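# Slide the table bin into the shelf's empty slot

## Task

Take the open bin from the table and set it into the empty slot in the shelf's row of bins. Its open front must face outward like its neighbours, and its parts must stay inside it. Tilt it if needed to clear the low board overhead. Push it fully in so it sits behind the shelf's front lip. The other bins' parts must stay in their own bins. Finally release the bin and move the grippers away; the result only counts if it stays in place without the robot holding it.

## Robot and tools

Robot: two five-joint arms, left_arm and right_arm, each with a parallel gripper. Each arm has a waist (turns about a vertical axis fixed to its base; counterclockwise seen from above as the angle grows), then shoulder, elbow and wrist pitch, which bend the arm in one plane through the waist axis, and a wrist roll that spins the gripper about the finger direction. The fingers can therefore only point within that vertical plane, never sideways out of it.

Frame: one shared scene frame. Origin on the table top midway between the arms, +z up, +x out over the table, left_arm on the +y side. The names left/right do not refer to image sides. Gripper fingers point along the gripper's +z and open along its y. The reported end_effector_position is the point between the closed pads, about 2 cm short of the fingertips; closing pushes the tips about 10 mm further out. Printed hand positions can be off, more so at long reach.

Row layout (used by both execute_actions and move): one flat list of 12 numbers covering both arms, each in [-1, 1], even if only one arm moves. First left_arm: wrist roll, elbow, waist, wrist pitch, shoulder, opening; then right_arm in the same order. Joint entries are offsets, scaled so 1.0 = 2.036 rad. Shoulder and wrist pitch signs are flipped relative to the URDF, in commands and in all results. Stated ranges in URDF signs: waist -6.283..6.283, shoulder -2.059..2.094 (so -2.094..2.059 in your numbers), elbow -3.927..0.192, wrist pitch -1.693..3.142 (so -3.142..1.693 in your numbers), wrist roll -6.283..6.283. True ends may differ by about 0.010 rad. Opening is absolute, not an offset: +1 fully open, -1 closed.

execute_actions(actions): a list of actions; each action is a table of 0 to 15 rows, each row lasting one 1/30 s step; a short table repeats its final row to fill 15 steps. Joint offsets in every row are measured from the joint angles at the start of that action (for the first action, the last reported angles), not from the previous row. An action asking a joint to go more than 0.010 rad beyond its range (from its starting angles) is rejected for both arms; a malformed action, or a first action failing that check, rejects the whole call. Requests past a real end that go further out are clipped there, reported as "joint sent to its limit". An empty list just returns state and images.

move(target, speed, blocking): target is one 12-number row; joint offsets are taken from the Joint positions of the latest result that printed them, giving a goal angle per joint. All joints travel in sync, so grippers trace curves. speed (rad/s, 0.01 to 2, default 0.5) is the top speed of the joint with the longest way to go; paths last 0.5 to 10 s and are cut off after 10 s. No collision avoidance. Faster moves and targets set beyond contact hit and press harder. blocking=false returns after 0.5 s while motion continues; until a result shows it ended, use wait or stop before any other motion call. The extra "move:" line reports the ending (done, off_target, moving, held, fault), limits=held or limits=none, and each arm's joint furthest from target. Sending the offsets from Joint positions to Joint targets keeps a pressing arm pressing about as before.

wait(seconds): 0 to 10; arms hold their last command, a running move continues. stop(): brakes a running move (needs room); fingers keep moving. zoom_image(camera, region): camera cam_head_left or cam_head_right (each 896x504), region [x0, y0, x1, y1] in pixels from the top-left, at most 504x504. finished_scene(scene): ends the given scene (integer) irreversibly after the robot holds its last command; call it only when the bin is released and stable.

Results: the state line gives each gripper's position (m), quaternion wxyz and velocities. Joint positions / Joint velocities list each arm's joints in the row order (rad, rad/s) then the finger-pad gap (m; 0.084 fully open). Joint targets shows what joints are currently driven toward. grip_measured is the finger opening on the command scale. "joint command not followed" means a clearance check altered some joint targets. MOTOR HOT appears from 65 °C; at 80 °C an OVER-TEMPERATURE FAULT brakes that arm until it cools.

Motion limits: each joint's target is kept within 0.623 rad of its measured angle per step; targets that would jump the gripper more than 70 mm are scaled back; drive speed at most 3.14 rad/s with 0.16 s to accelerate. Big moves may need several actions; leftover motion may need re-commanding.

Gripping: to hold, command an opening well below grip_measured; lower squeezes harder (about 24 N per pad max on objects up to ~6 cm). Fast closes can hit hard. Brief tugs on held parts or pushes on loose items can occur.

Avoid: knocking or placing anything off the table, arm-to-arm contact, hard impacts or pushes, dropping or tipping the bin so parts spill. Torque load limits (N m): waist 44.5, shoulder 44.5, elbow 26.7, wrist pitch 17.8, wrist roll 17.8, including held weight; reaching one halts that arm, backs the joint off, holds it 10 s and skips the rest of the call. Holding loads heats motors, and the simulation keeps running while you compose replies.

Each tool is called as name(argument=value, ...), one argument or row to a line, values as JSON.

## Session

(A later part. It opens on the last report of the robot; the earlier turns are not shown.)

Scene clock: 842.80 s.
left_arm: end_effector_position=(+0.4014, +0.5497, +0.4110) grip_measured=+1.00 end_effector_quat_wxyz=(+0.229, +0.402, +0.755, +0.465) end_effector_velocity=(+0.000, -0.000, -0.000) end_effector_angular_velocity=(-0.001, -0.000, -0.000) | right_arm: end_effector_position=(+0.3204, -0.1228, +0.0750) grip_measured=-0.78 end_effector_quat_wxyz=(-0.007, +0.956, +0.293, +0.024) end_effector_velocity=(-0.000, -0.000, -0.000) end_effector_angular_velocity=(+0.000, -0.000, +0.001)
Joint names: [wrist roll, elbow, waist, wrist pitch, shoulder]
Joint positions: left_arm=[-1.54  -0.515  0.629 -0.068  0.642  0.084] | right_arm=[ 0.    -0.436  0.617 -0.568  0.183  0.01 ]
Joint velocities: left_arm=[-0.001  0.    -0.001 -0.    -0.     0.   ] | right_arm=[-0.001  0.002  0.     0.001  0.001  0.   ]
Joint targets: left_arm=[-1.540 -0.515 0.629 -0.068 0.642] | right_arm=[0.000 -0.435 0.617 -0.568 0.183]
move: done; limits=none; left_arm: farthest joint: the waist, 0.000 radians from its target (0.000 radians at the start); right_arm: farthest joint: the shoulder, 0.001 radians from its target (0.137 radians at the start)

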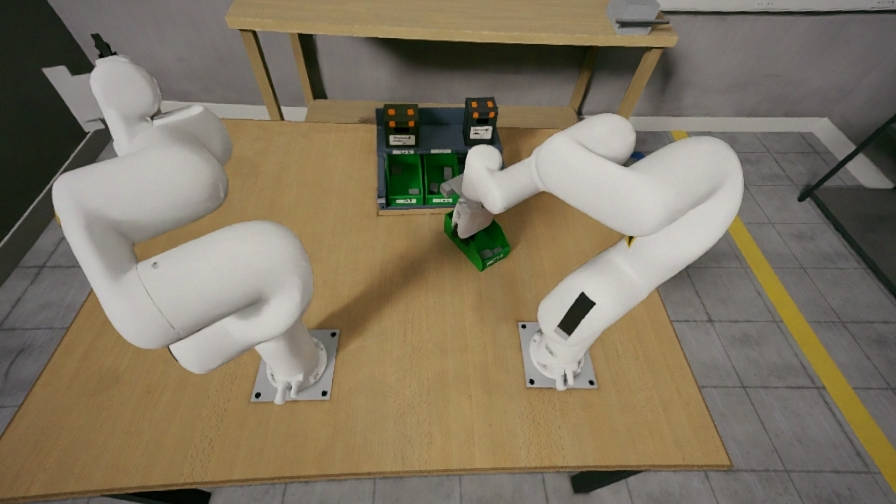

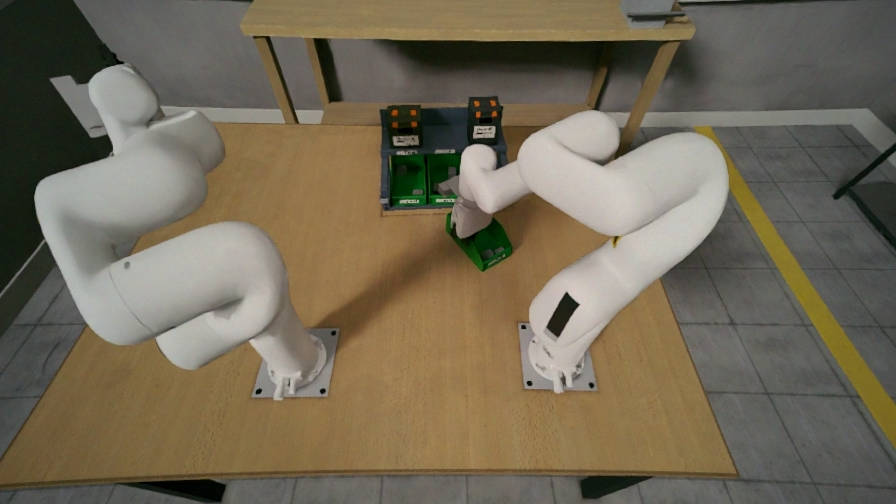

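execute_actions(
  actions=[
    [[0,0,0,0,0,1,0,0,0,0,0,-0.79],[0,0,0,0,0,1,0,0,0,0,0,-0.82],[0,0,0,0,0,1,0,0,0,0,0,-0.85],[0,0,0,0,0,1,0,0,0,0,0,-0.88],[0,0,0,0,0,1,0,0,0,0,0,-0.9],[0,0,0,0,0,1,0,0,0,0,0,-0.92],[0,0,0,0,0,1,0,0,0,0,0,-0.94],[0,0,0,0,0,1,0,0,0,0,0,-0.96],[0,0,0,0,0,1,0,0,0,0,0,-0.98],[0,0,0,0,0,1,0,0,0,0,0,-1]],
  ],
)

Scene clock: 847.13 s.
left_arm: end_effector_position=(+0.4014, +0.5497, +0.4110) grip_measured=+1.00 end_effector_quat_wxyz=(+0.229, +0.402, +0.755, +0.465) end_effector_velocity=(+0.000, -0.000, +0.000) end_effector_angular_velocity=(+0.000, -0.001, -0.000) | right_arm: end_effector_position=(+0.3204, -0.1228, +0.0750) grip_measured=-0.94 end_effector_quat_wxyz=(-0.007, +0.956, +0.293, +0.024) end_effector_velocity=(+0.000, +0.000, +0.000) end_effector_angular_velocity=(+0.000, -0.001, +0.000)
Joint names: [wrist roll, elbow, waist, wrist pitch, shoulder]
Joint positions: left_arm=[-1.54  -0.515  0.629 -0.068  0.642  0.084] | right_arm=[ 0.    -0.436  0.617 -0.568  0.183  0.003]
Joint velocities: left_arm=[-0.    -0.    -0.     0.     0.001  0.   ] | right_arm=[-0.    -0.001 -0.     0.    -0.    -0.   ]
Joint targets: left_arm=[-1.540 -0.515 0.629 -0.068 0.642] | right_arm=[0.000 -0.436 0.617 -0.568 0.183]

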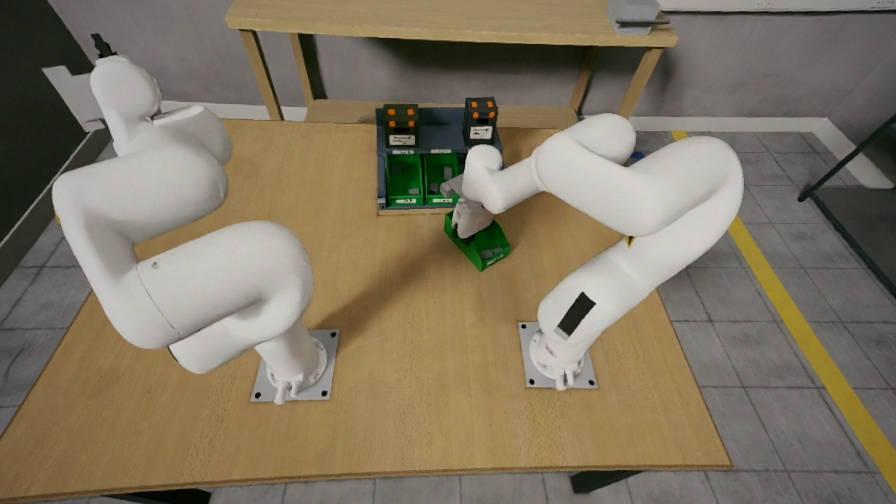

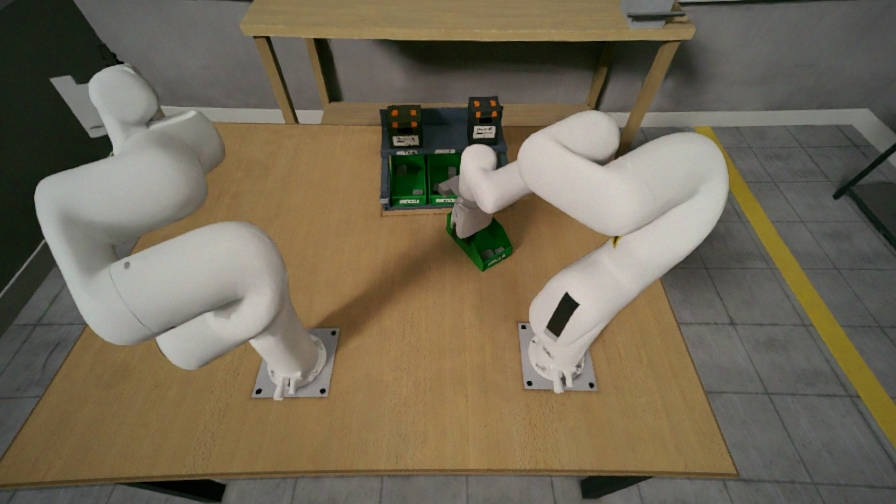

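move(
  target=[0,0,0,0,0,1,0.23903,-0.10576,-0.03804,-0.08759,-0.04293,-1],
  speed=0.4,
)

zoom_image(
  camera="cam_head_left",
  region=[410, 130, 550, 270],
)

Scene clock: 870.60 s.
left_arm: end_effector_position=(+0.4014, +0.5497, +0.4110) grip_measured=+1.00 end_effector_quat_wxyz=(+0.229, +0.402, +0.755, +0.465) end_effector_velocity=(+0.000, +0.000, -0.000) end_effector_angular_velocity=(-0.000, +0.000, +0.000) | right_arm: end_effector_position=(+0.3698, -0.1259, +0.1049) grip_measured=-0.94 end_effector_quat_wxyz=(+0.000, +1.000, +0.015, -0.000) end_effector_velocity=(+0.001, +0.000, +0.001) end_effector_angular_velocity=(+0.001, -0.002, -0.001)
Joint names: [wrist roll, elbow, waist, wrist pitch, shoulder]
Joint positions: left_arm=[-1.54  -0.515  0.629 -0.068  0.642  0.084] | right_arm=[ 0.487 -0.651  0.54  -0.747  0.095  0.003]
Joint velocities: left_arm=[-0.    -0.     0.    -0.    -0.001  0.   ] | right_arm=[ 0.001 -0.001 -0.    -0.     0.001 -0.   ]
Joint targets: left_arm=[-1.540 -0.515 0.629 -0.068 0.642] | right_arm=[0.487 -0.651 0.540 -0.747 0.095]
move: done; limits=none; left_arm: farthest joint: the waist, 0.000 radians from its target (0.000 radians at the start); right_arm: farthest joint: the waist, 0.001 radians from its target (0.078 radians at the start)

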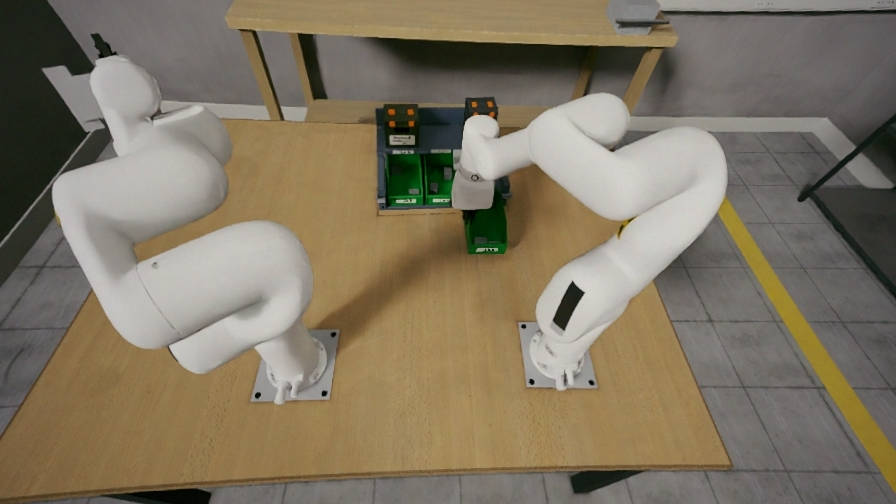

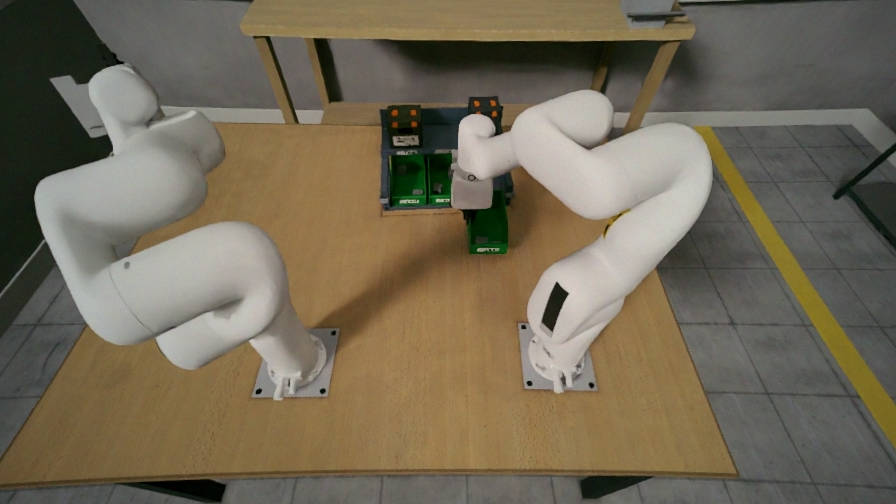

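Region (410, 130, 550, 270) of cam_head_left's 896x504 image, scaled by 3.600, with more detail than that image has.

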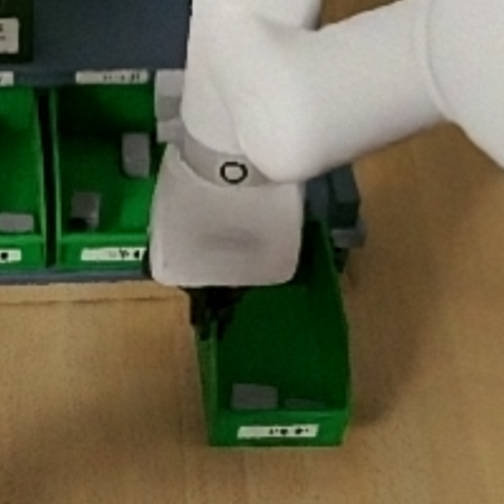

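move(
  target=[0,0,0,0,0,1,-0.06589,-0.23608,-0.06594,-0.03291,-0.20292,-1],
  speed=0.35,
)

zoom_image(
  camera="cam_head_left",
  region=[420, 140, 530, 240],
)

zoom_image(
  camera="cam_head_right",
  region=[420, 140, 530, 240],
)

Scene clock: 882.57 s.
left_arm: end_effector_position=(+0.4014, +0.5497, +0.4110) grip_measured=+1.00 end_effector_quat_wxyz=(+0.229, +0.402, +0.755, +0.465) end_effector_velocity=(+0.000, -0.000, -0.001) end_effector_angular_velocity=(-0.002, -0.000, -0.000) | right_arm: end_effector_position=(+0.5098, -0.1258, +0.0903) grip_measured=-0.94 end_effector_quat_wxyz=(-0.000, +1.000, +0.015, +0.000) end_effector_velocity=(+0.001, -0.000, -0.001) end_effector_angular_velocity=(-0.000, +0.000, -0.000)
Joint names: [wrist roll, elbow, waist, wrist pitch, shoulder]
Joint positions: left_arm=[-1.54  -0.515  0.629 -0.068  0.642  0.084] | right_arm=[ 0.353 -1.131  0.406 -0.814 -0.317  0.003]
Joint velocities: left_arm=[-0.002  0.001 -0.001  0.    -0.     0.   ] | right_arm=[-0.001 -0.002 -0.001  0.    -0.002 -0.   ]
Joint targets: left_arm=[-1.540 -0.515 0.629 -0.068 0.642] | right_arm=[0.353 -1.131 0.406 -0.814 -0.318]
move: done; limits=none; left_arm: farthest joint: the waist, 0.000 radians from its target (0.000 radians at the start); right_arm: farthest joint: the shoulder, 0.001 radians from its target (0.413 radians at the start)

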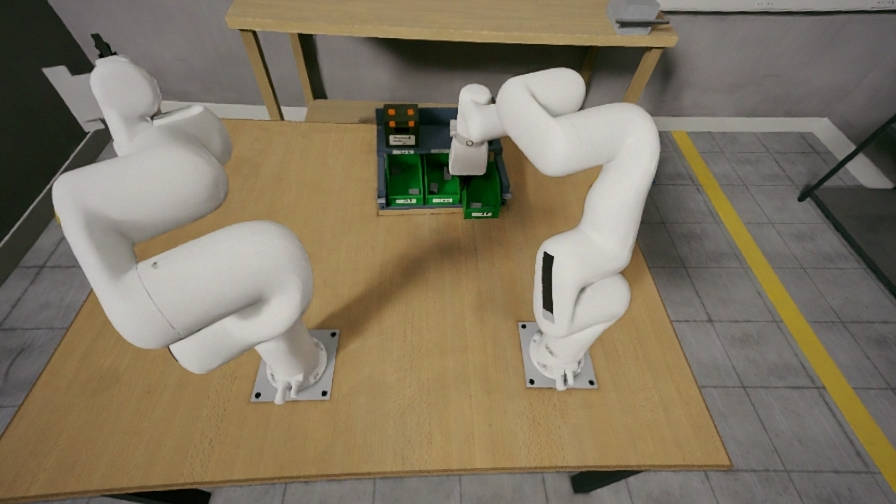

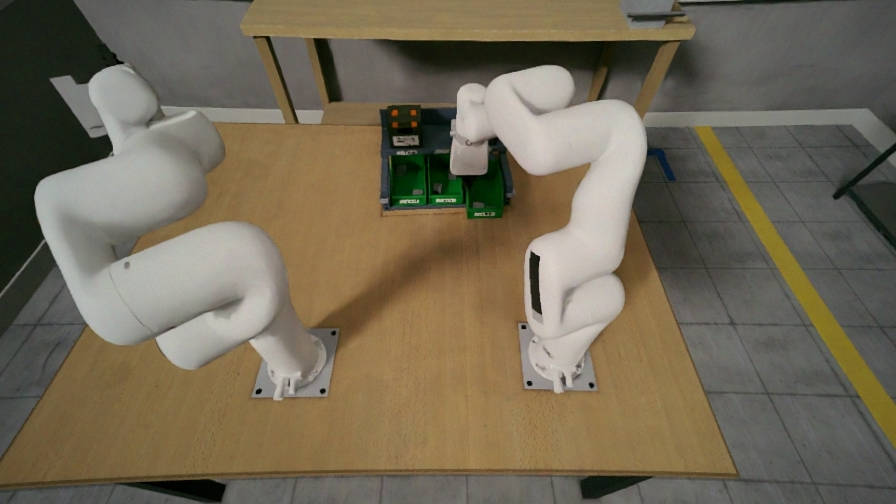

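Region (420, 140, 530, 240) of cam_head_left's 896x504 image, scaled by 4.582, with more detail than that image has; it fills the top 458 rows of this view, and the rest is white.

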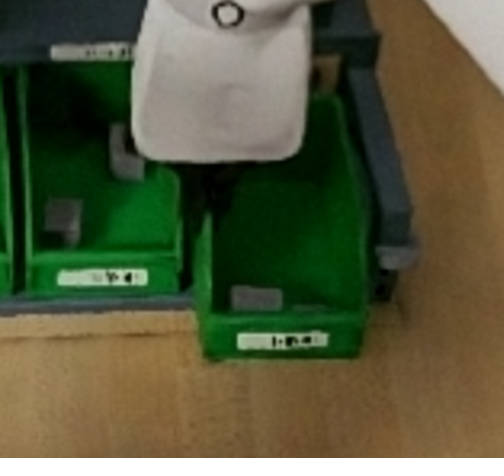

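Region (420, 140, 530, 240) of cam_head_right's 896x504 image, scaled by 4.582, with more detail than that image has; it fills the top 458 rows of this view, and the rest is white.

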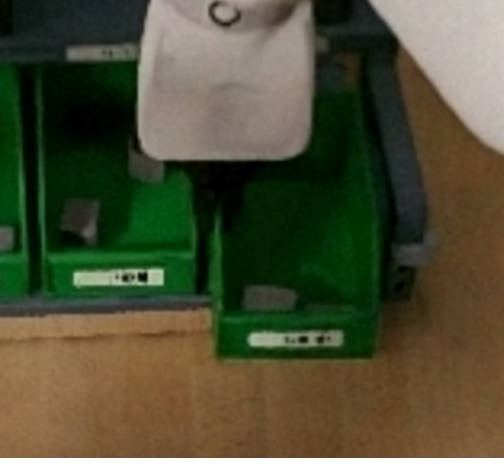

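move(
  target=[0,0,0,0,0,1,-0.00424,-0.02306,-0.00434,-0.00375,-0.01951,-1],
  speed=0.07,
)

zoom_image(
  camera="cam_head_left",
  region=[420, 140, 530, 240],
)

Scene clock: 909.47 s.
left_arm: end_effector_position=(+0.4014, +0.5497, +0.4110) grip_measured=+1.00 end_effector_quat_wxyz=(+0.229, +0.402, +0.755, +0.465) end_effector_velocity=(+0.000, -0.000, +0.000) end_effector_angular_velocity=(+0.001, -0.000, -0.000) | right_arm: end_effector_position=(+0.5219, -0.1259, +0.0868) grip_measured=-0.94 end_effector_quat_wxyz=(-0.000, +1.000, +0.015, +0.000) end_effector_velocity=(-0.000, -0.000, -0.000) end_effector_angular_velocity=(-0.000, +0.001, +0.000)
Joint names: [wrist roll, elbow, waist, wrist pitch, shoulder]
Joint positions: left_arm=[-1.54  -0.515  0.629 -0.068  0.642  0.084] | right_arm=[ 0.344 -1.178  0.397 -0.821 -0.357  0.003]
Joint velocities: left_arm=[ 0. -0. -0. -0.  0.  0.] | right_arm=[-0.  0. -0. -0. -0. -0.]
Joint targets: left_arm=[-1.540 -0.515 0.629 -0.068 0.642] | right_arm=[0.344 -1.178 0.397 -0.821 -0.357]
move: done; limits=none; left_arm: farthest joint: the waist, 0.000 radians from its target (0.000 radians at the start); right_arm: farthest joint: the waist, 0.000 radians from its target (0.009 radians at the start)

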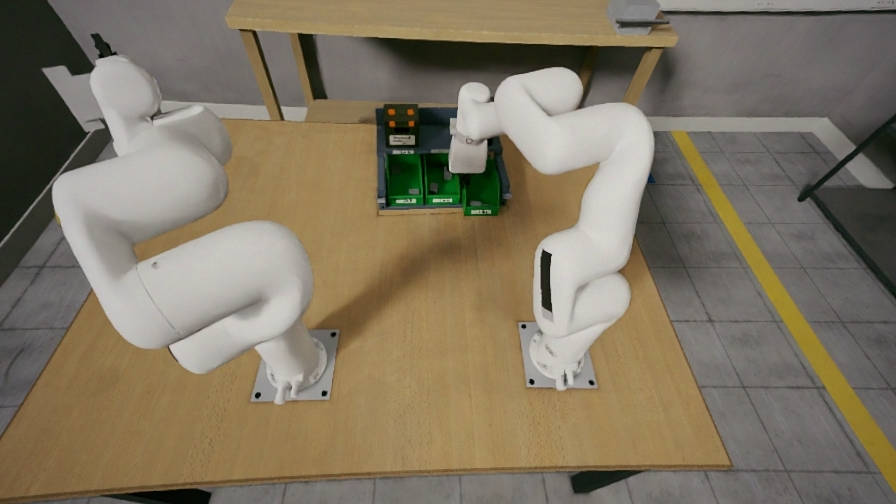

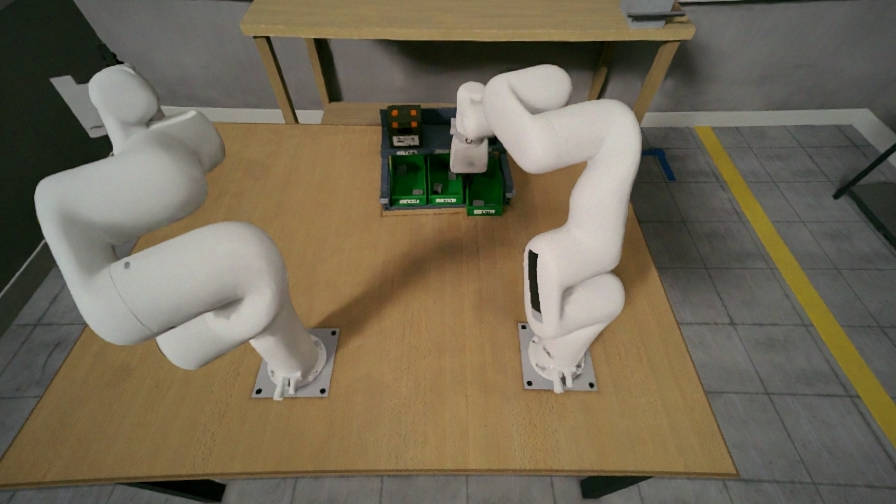

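Region (420, 140, 530, 240) of cam_head_left's 896x504 image, scaled by 4.582, with more detail than that image has; it fills the top 458 rows of this view, and the rest is white.

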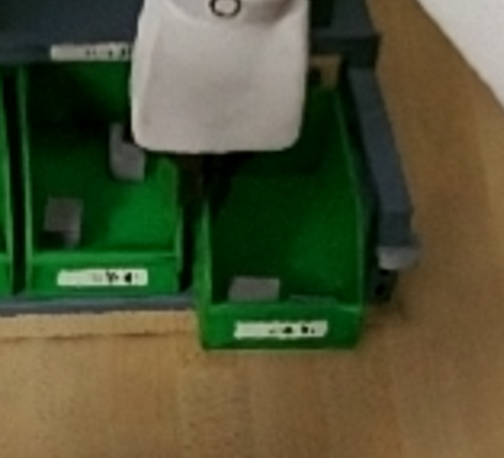

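move(
  target=[0,0,0,0,0,1,-0.00845,-0.05471,-0.00845,-0.01863,-0.03608,-1],
  speed=0.08,
)

zoom_image(
  camera="cam_head_left",
  region=[420, 140, 530, 240],
)

Scene clock: 923.57 s.
left_arm: end_effector_position=(+0.4014, +0.5497, +0.4110) grip_measured=+1.00 end_effector_quat_wxyz=(+0.229, +0.402, +0.755, +0.465) end_effector_velocity=(+0.000, +0.000, +0.000) end_effector_angular_velocity=(+0.001, -0.000, -0.000) | right_arm: end_effector_position=(+0.5479, -0.1259, +0.0869) grip_measured=-0.94 end_effector_quat_wxyz=(-0.000, +1.000, +0.015, +0.000) end_effector_velocity=(+0.000, +0.000, -0.000) end_effector_angular_velocity=(-0.000, +0.000, +0.001)
Joint names: [wrist roll, elbow, waist, wrist pitch, shoulder]
Joint positions: left_arm=[-1.54  -0.515  0.629 -0.068  0.642  0.084] | right_arm=[ 0.327 -1.289  0.38  -0.859 -0.43   0.003]
Joint velocities: left_arm=[ 0.    -0.001  0.    -0.     0.     0.   ] | right_arm=[-0.001 -0.001 -0.    -0.001 -0.001  0.   ]
Joint targets: left_arm=[-1.540 -0.515 0.629 -0.068 0.642] | right_arm=[0.327 -1.289 0.380 -0.859 -0.430]
move: done; limits=none; left_arm: farthest joint: the waist, 0.000 radians from its target (0.000 radians at the start); right_arm: farthest joint: the waist, 0.000 radians from its target (0.017 radians at the start)

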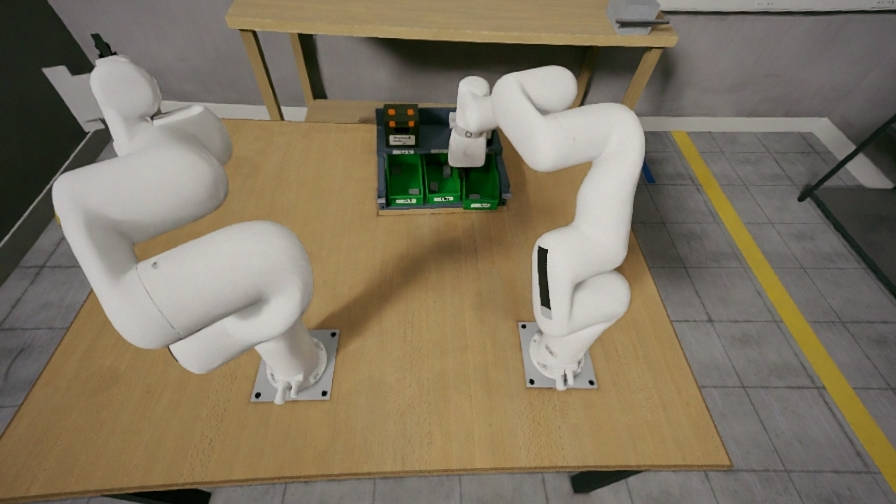

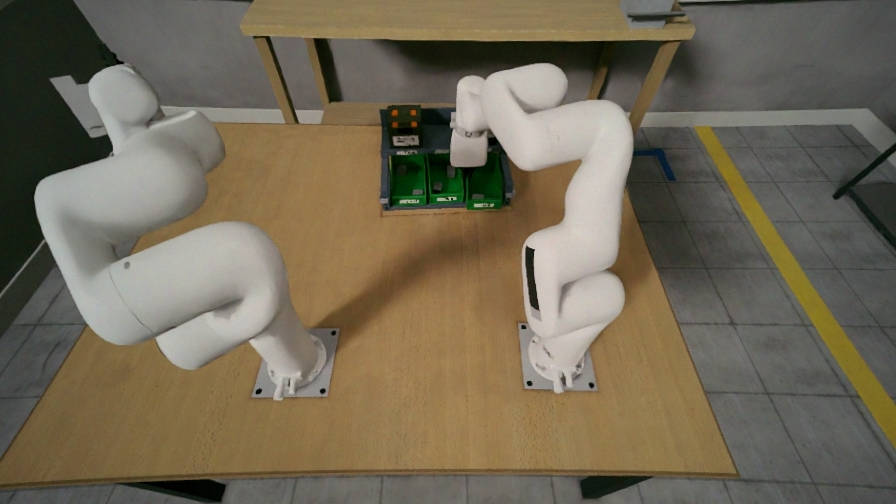

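Region (420, 140, 530, 240) of cam_head_left's 896x504 image, scaled by 4.582, with more detail than that image has; it fills the top 458 rows of this view, and the rest is white.

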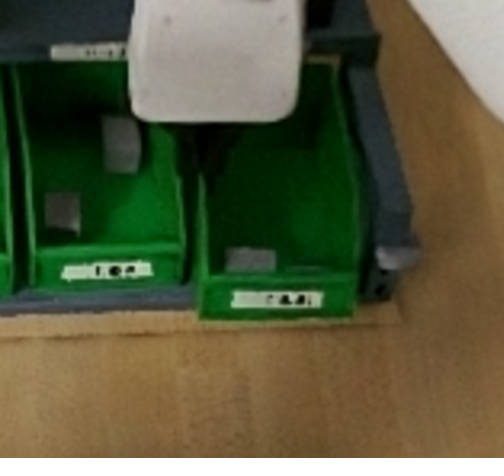

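execute_actions(
  actions=[],
)

Scene clock: 941.77 s.
left_arm: end_effector_position=(+0.4014, +0.5497, +0.4110) grip_measured=+1.00 end_effector_quat_wxyz=(+0.229, +0.402, +0.755, +0.465) end_effector_velocity=(+0.000, +0.000, +0.000) end_effector_angular_velocity=(+0.001, -0.000, -0.000) | right_arm: end_effector_position=(+0.5479, -0.1259, +0.0868) grip_measured=-0.94 end_effector_quat_wxyz=(-0.000, +1.000, +0.015, +0.000) end_effector_velocity=(+0.000, +0.000, +0.000) end_effector_angular_velocity=(+0.000, -0.000, -0.000)
Joint names: [wrist roll, elbow, waist, wrist pitch, shoulder]
Joint positions: left_arm=[-1.54  -0.515  0.629 -0.068  0.642  0.084] | right_arm=[ 0.327 -1.289  0.38  -0.859 -0.43   0.003]
Joint velocities: left_arm=[ 0.001 -0.001  0.     0.    -0.     0.   ] | right_arm=[ 0. -0. -0.  0. -0.  0.]
Joint targets: left_arm=[-1.540 -0.515 0.629 -0.068 0.642] | right_arm=[0.327 -1.289 0.380 -0.859 -0.430]

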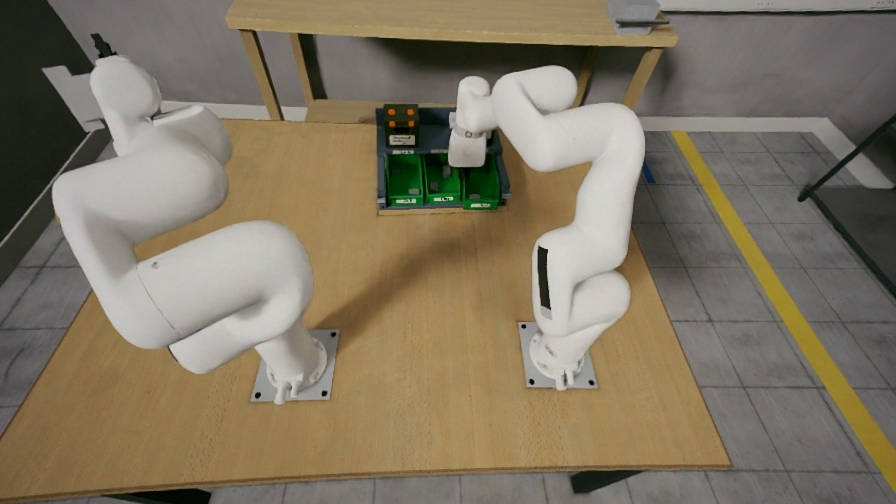

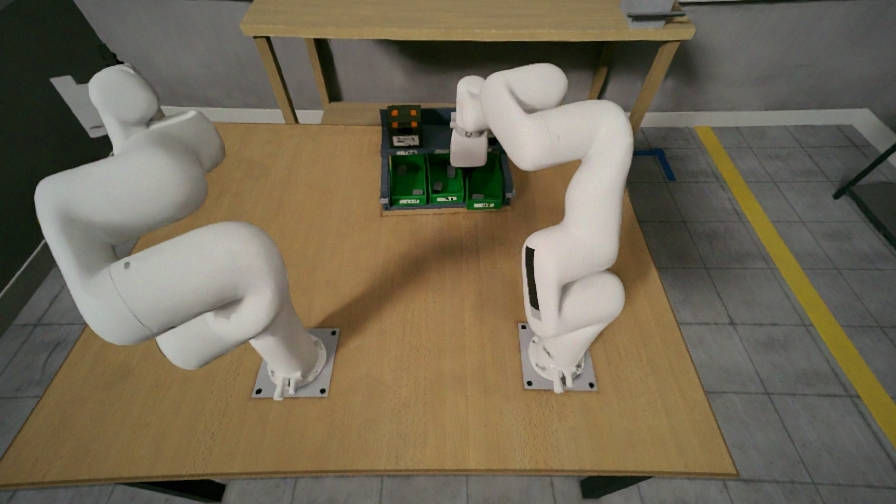

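zoom_image(
  camera="cam_head_left",
  region=[370, 130, 530, 220],
)

Region (370, 130, 530, 220) of cam_head_left's 896x504 image, scaled by 3.150, with more detail than that image has; it fills the top 284 rows of this view, and the rest is white.

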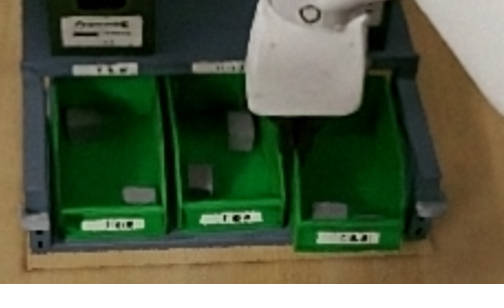

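execute_actions(
  actions=[
    [[0,0,0,0,0,1, 0,0,0,0,0,-0.96],[0,0,0,0,0,1, 0,0,0,0,0,-0.94],[0,0,0,0,0,1, 0,0,0,0,0,-0.92],[0,0,0,0,0,1, 0,0,0,0,0,-0.91],[0,0,0,0,0,1, 0,0,0,0,0,-0.90],[0,0,0,0,0,1, -0.0002,0,-0.0002,0,0,-0.89],[0,0,0,0,0,1, -0.0004,0,-0.0004,0,0,-0.88],[0,0,0,0,0,1, -0.0006,0,-0.0006,0,0,-0.87],[0,0,0,0,0,1, -0.0008,0,-0.0008,0,0,-0.86],[0,0,0,0,0,1, -0.001,0,-0.001,0,0,-0.85],[0,0,0,0,0,1, -0.0012,0,-0.0012,0,0,-0.84],[0,0,0,0,0,1, -0.0014,0,-0.0014,0,0,-0.83],[0,0,0,0,0,1, -0.0014,0,-0.0014,0,0,-0.82],[0,0,0,0,0,1, -0.0014,0,-0.0014,0,0,-0.81],[0,0,0,0,0,1, -0.0014,0,-0.0014,0,0,-0.80]],
  ],
)

Scene clock: 956.77 s.
left_arm: end_effector_position=(+0.4014, +0.5497, +0.4110) grip_measured=+1.00 end_effector_quat_wxyz=(+0.229, +0.402, +0.755, +0.465) end_effector_velocity=(-0.000, +0.000, -0.001) end_effector_angular_velocity=(-0.001, +0.002, +0.001) | right_arm: end_effector_position=(+0.5486, -0.1273, +0.0873) grip_measured=-0.83 end_effector_quat_wxyz=(-0.000, +1.000, +0.015, +0.000) end_effector_velocity=(+0.001, -0.003, +0.000) end_effector_angular_velocity=(-0.000, +0.001, -0.002)
Joint names: [wrist roll, elbow, waist, wrist pitch, shoulder]
Joint positions: left_arm=[-1.54  -0.515  0.629 -0.068  0.642  0.084] | right_arm=[ 0.324 -1.29   0.377 -0.859 -0.43   0.007]
Joint velocities: left_arm=[-0.     0.002  0.001  0.    -0.001  0.   ] | right_arm=[-0.004  0.001 -0.006 -0.002  0.002  0.013]
Joint targets: left_arm=[-1.540 -0.515 0.629 -0.068 0.642] | right_arm=[0.324 -1.289 0.377 -0.859 -0.430]

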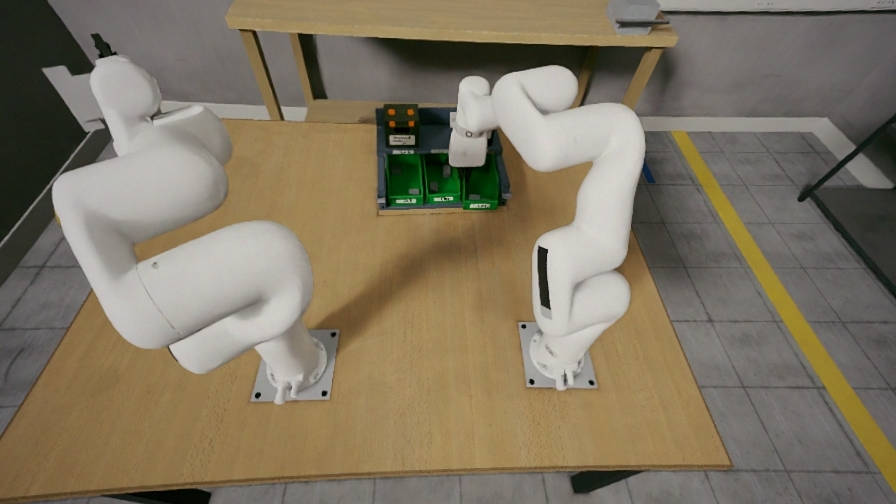

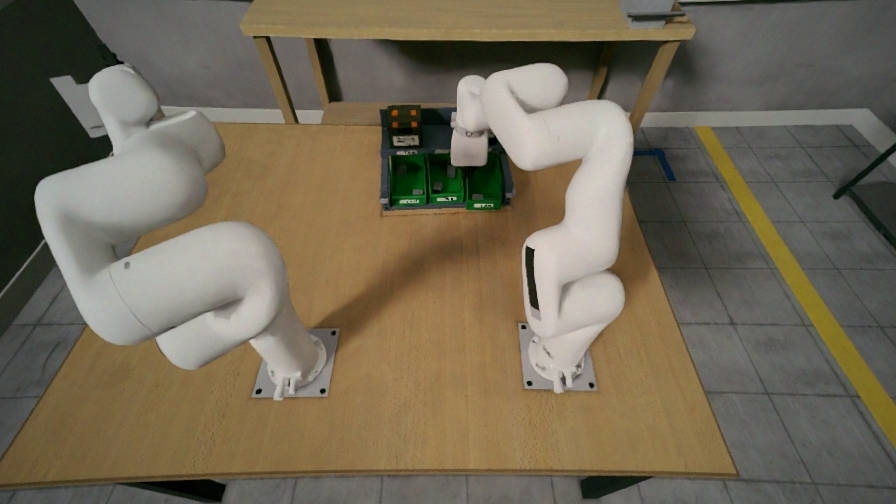

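move(
  target=[0,0,0,0,0,1, 0,-0.01686,0,-0.04496,0.02810,-0.80],
  speed=0.12,
)

Scene clock: 967.43 s.
left_arm: end_effector_position=(+0.4014, +0.5497, +0.4110) grip_measured=+1.00 end_effector_quat_wxyz=(+0.229, +0.402, +0.755, +0.465) end_effector_velocity=(-0.000, -0.000, +0.001) end_effector_angular_velocity=(+0.002, -0.001, -0.000) | right_arm: end_effector_position=(+0.5484, -0.1273, +0.1252) grip_measured=-0.82 end_effector_quat_wxyz=(-0.000, +1.000, +0.015, +0.000) end_effector_velocity=(+0.001, +0.000, +0.002) end_effector_angular_velocity=(+0.001, -0.004, +0.000)
Joint names: [wrist roll, elbow, waist, wrist pitch, shoulder]
Joint positions: left_arm=[-1.54  -0.515  0.629 -0.068  0.642  0.084] | right_arm=[ 0.324 -1.324  0.377 -0.951 -0.373  0.008]
Joint velocities: left_arm=[ 0.001 -0.     0.    -0.     0.001  0.   ] | right_arm=[-0.    -0.002 -0.    -0.     0.002  0.   ]
Joint targets: left_arm=[-1.540 -0.515 0.629 -0.068 0.642] | right_arm=[0.324 -1.324 0.377 -0.951 -0.372]
move: done; limits=none; left_arm: farthest joint: the waist, 0.000 radians from its target (0.000 radians at the start); right_arm: farthest joint: the elbow, 0.001 radians from its target (0.035 radians at the start)

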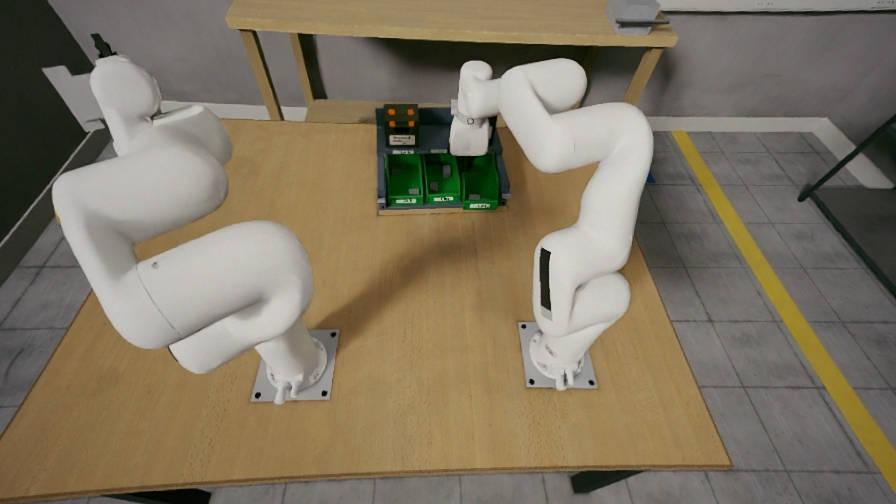

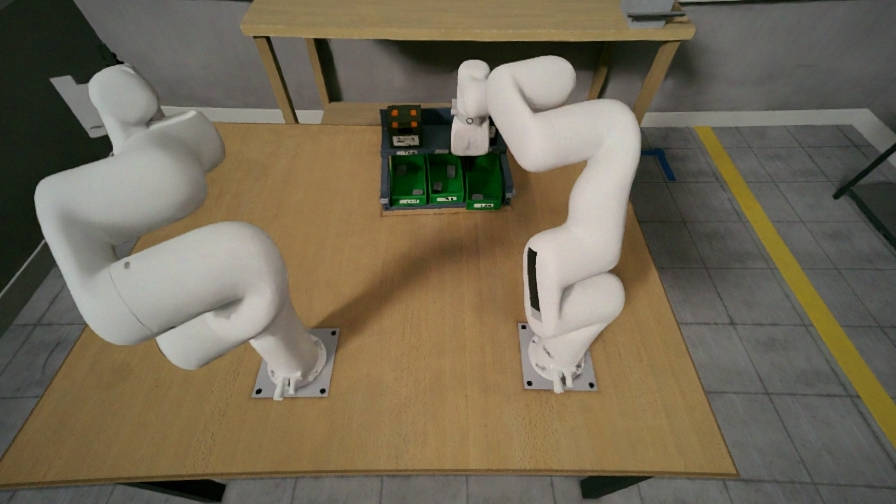

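zoom_image(
  camera="cam_head_left",
  region=[370, 130, 530, 220],
)

Region (370, 130, 530, 220) of cam_head_left's 896x504 image, scaled by 3.150, with more detail than that image has; it fills the top 284 rows of this view, and the rest is white.

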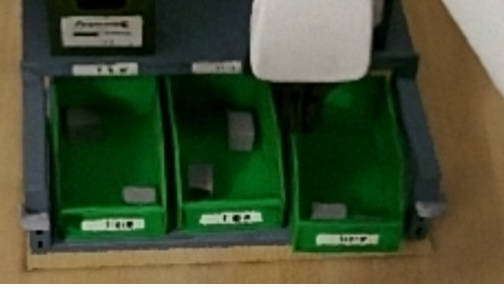

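move(
  target=[0,0,0,0,0,1, -0.0088,0.26125,-0.0088,0.11888,0.14236,0.19],
  speed=0.6,
)

Scene clock: 995.67 s.
left_arm: end_effector_position=(+0.4014, +0.5497, +0.4110) grip_measured=+1.00 end_effector_quat_wxyz=(+0.229, +0.402, +0.755, +0.465) end_effector_velocity=(-0.000, -0.000, -0.000) end_effector_angular_velocity=(+0.000, +0.000, -0.000) | right_arm: end_effector_position=(+0.4401, -0.1758, +0.0852) grip_measured=+0.18 end_effector_quat_wxyz=(-0.000, +1.000, +0.015, +0.000) end_effector_velocity=(-0.002, -0.001, -0.001) end_effector_angular_velocity=(-0.001, +0.004, -0.001)
Joint names: [wrist roll, elbow, waist, wrist pitch, shoulder]
Joint positions: left_arm=[-1.54  -0.515  0.629 -0.068  0.642  0.084] | right_arm=[ 0.306 -0.793  0.359 -0.709 -0.083  0.052]
Joint velocities: left_arm=[ 0.  0.  0. -0.  0.  0.] | right_arm=[ 0.001  0.005  0.    -0.     0.001 -0.   ]
Joint targets: left_arm=[-1.540 -0.515 0.629 -0.068 0.642] | right_arm=[0.306 -0.792 0.359 -0.709 -0.083]
move: done; limits=none; left_arm: farthest joint: the waist, 0.000 radians from its target (0.000 radians at the start); right_arm: farthest joint: the waist, 0.000 radians from its target (0.018 radians at the start)

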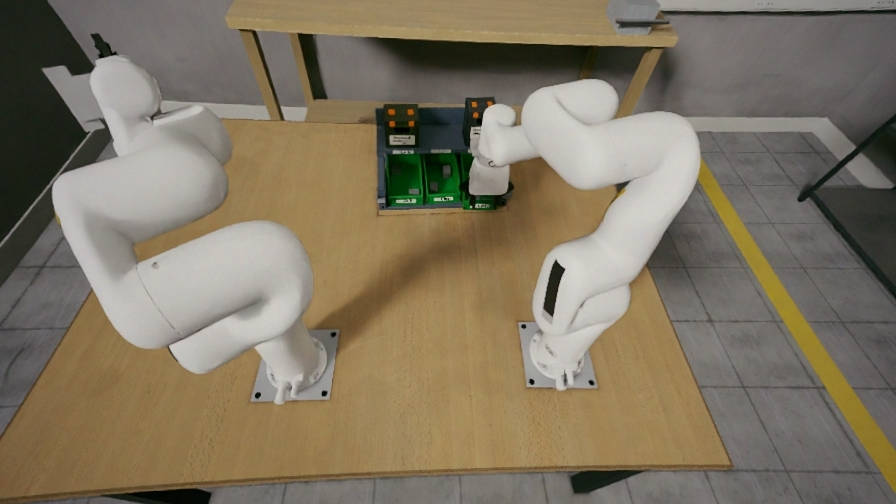

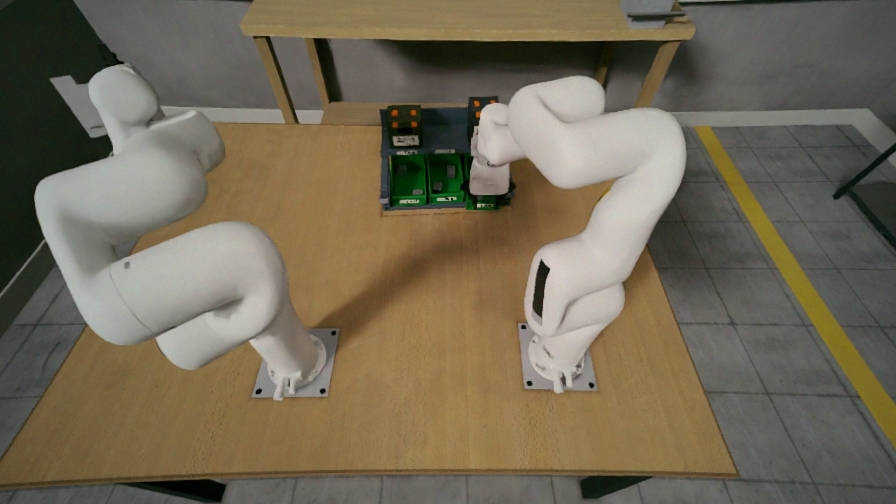

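move(
  target=[0,0,0,0,0,1, 0,0.0112,0,0.06435,-0.05333,0.19],
  speed=0.2,
)

Scene clock: 1004.67 s.
left_arm: end_effector_position=(+0.4014, +0.5497, +0.4110) grip_measured=+1.00 end_effector_quat_wxyz=(+0.229, +0.402, +0.755, +0.465) end_effector_velocity=(+0.000, -0.001, +0.001) end_effector_angular_velocity=(+0.000, -0.001, -0.001) | right_arm: end_effector_position=(+0.4401, -0.1758, +0.0403) grip_measured=+0.18 end_effector_quat_wxyz=(-0.000, +1.000, +0.015, +0.000) end_effector_velocity=(-0.002, -0.001, -0.002) end_effector_angular_velocity=(-0.001, +0.004, -0.000)
Joint names: [wrist roll, elbow, waist, wrist pitch, shoulder]
Joint positions: left_arm=[-1.54  -0.515  0.629 -0.068  0.642  0.084] | right_arm=[ 0.306 -0.77   0.359 -0.578 -0.191  0.052]
Joint velocities: left_arm=[-0.     0.    -0.001 -0.     0.001  0.   ] | right_arm=[ 0.     0.003 -0.     0.    -0.002  0.   ]
Joint targets: left_arm=[-1.540 -0.515 0.629 -0.068 0.642] | right_arm=[0.306 -0.770 0.359 -0.578 -0.192]
move: done; limits=none; left_arm: farthest joint: the waist, 0.000 radians from its target (0.000 radians at the start); right_arm: farthest joint: the waist, 0.000 radians from its target (0.000 radians at the start)

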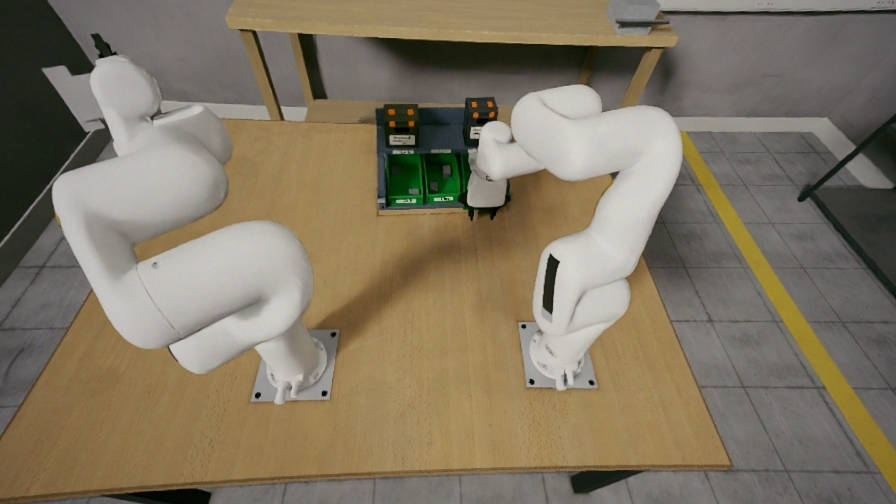

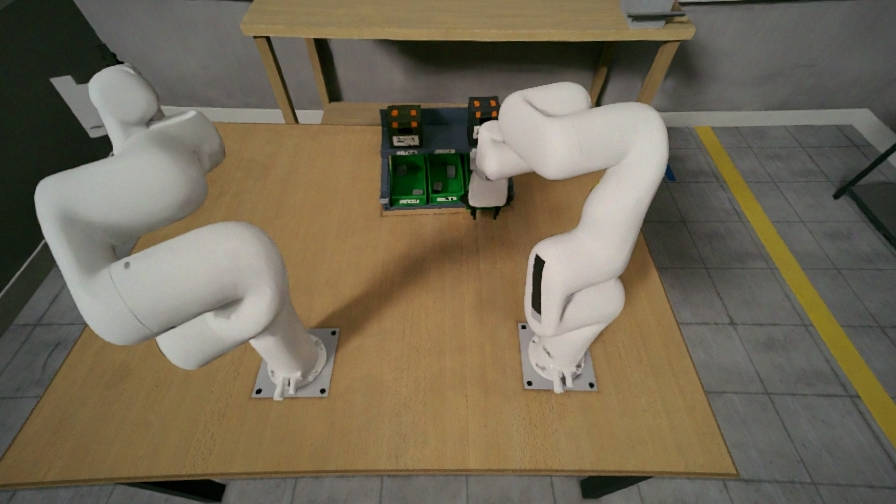

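move(
  target=[0,0,0,0,0,1, -0.01299,-0.07757,-0.01299,-0.02477,-0.0528,0.19],
  speed=0.06,
)

Scene clock: 1021.33 s.
left_arm: end_effector_position=(+0.4014, +0.5497, +0.4110) grip_measured=+1.00 end_effector_quat_wxyz=(+0.229, +0.402, +0.755, +0.465) end_effector_velocity=(-0.000, +0.000, +0.001) end_effector_angular_velocity=(+0.001, -0.001, +0.000) | right_arm: end_effector_position=(+0.4821, -0.1744, +0.0404) grip_measured=+0.18 end_effector_quat_wxyz=(-0.000, +1.000, +0.015, +0.000) end_effector_velocity=(+0.000, -0.000, -0.000) end_effector_angular_velocity=(-0.000, +0.001, -0.001)
Joint names: [wrist roll, elbow, waist, wrist pitch, shoulder]
Joint positions: left_arm=[-1.54  -0.515  0.629 -0.068  0.642  0.084] | right_arm=[ 0.28  -0.928  0.333 -0.628 -0.299  0.052]
Joint velocities: left_arm=[ 0.001 -0.001  0.001  0.     0.     0.   ] | right_arm=[ 0.    -0.001 -0.    -0.001 -0.001 -0.   ]
Joint targets: left_arm=[-1.540 -0.515 0.629 -0.068 0.642] | right_arm=[0.280 -0.928 0.333 -0.628 -0.299]
move: done; limits=none; left_arm: farthest joint: the waist, 0.000 radians from its target (0.000 radians at the start); right_arm: farthest joint: the waist, 0.001 radians from its target (0.027 radians at the start)

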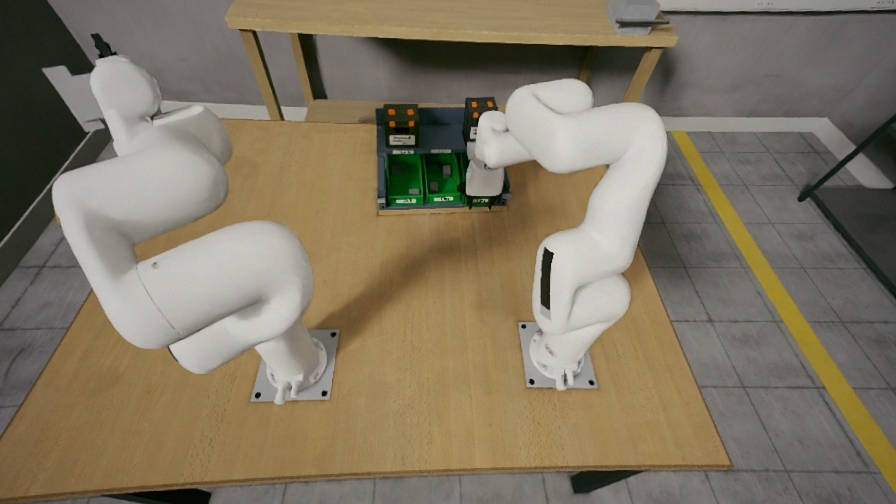

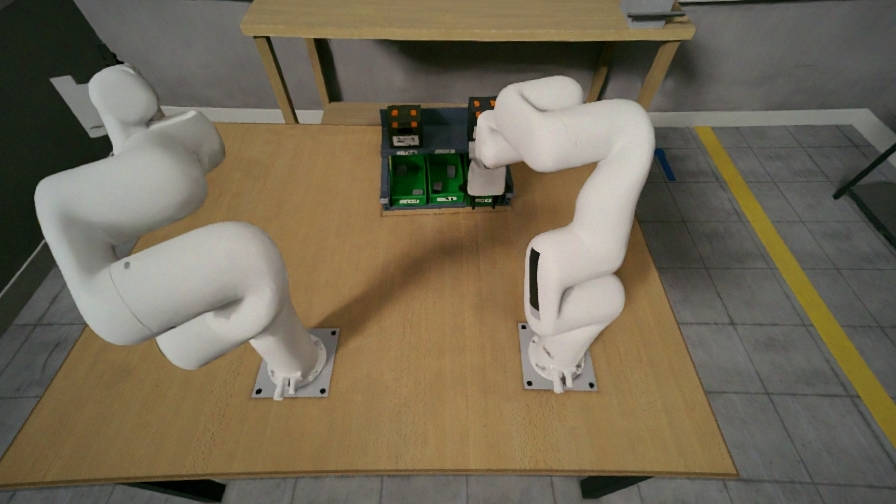

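zoom_image(
  camera="cam_head_left",
  region=[400, 170, 520, 225],
)

Region (400, 170, 520, 225) of cam_head_left's 896x504 image, scaled by 4.200, with more detail than that image has; it fills the top 231 rows of this view, and the rest is white.

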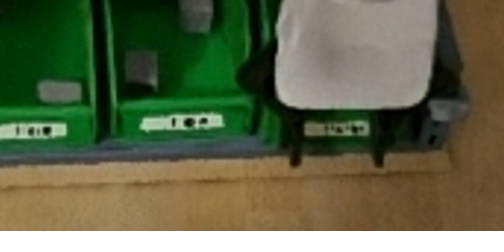

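zoom_image(
  camera="cam_head_left",
  region=[440, 185, 516, 220],
)

zoom_image(
  camera="cam_head_right",
  region=[440, 185, 516, 220],
)

Region (440, 185, 516, 220) of cam_head_left's 896x504 image, scaled by 6.632, with more detail than that image has; it fills the top 232 rows of this view, and the rest is white.

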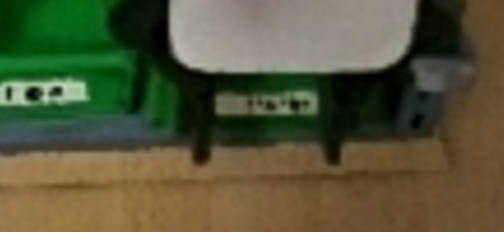

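Region (440, 185, 516, 220) of cam_head_right's 896x504 image, scaled by 6.632, with more detail than that image has; it fills the top 232 rows of this view, and the rest is white.

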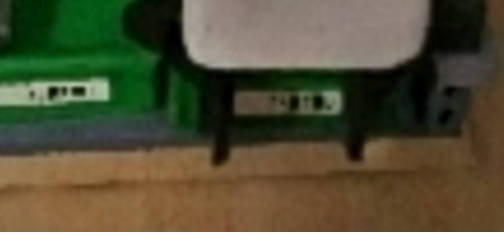

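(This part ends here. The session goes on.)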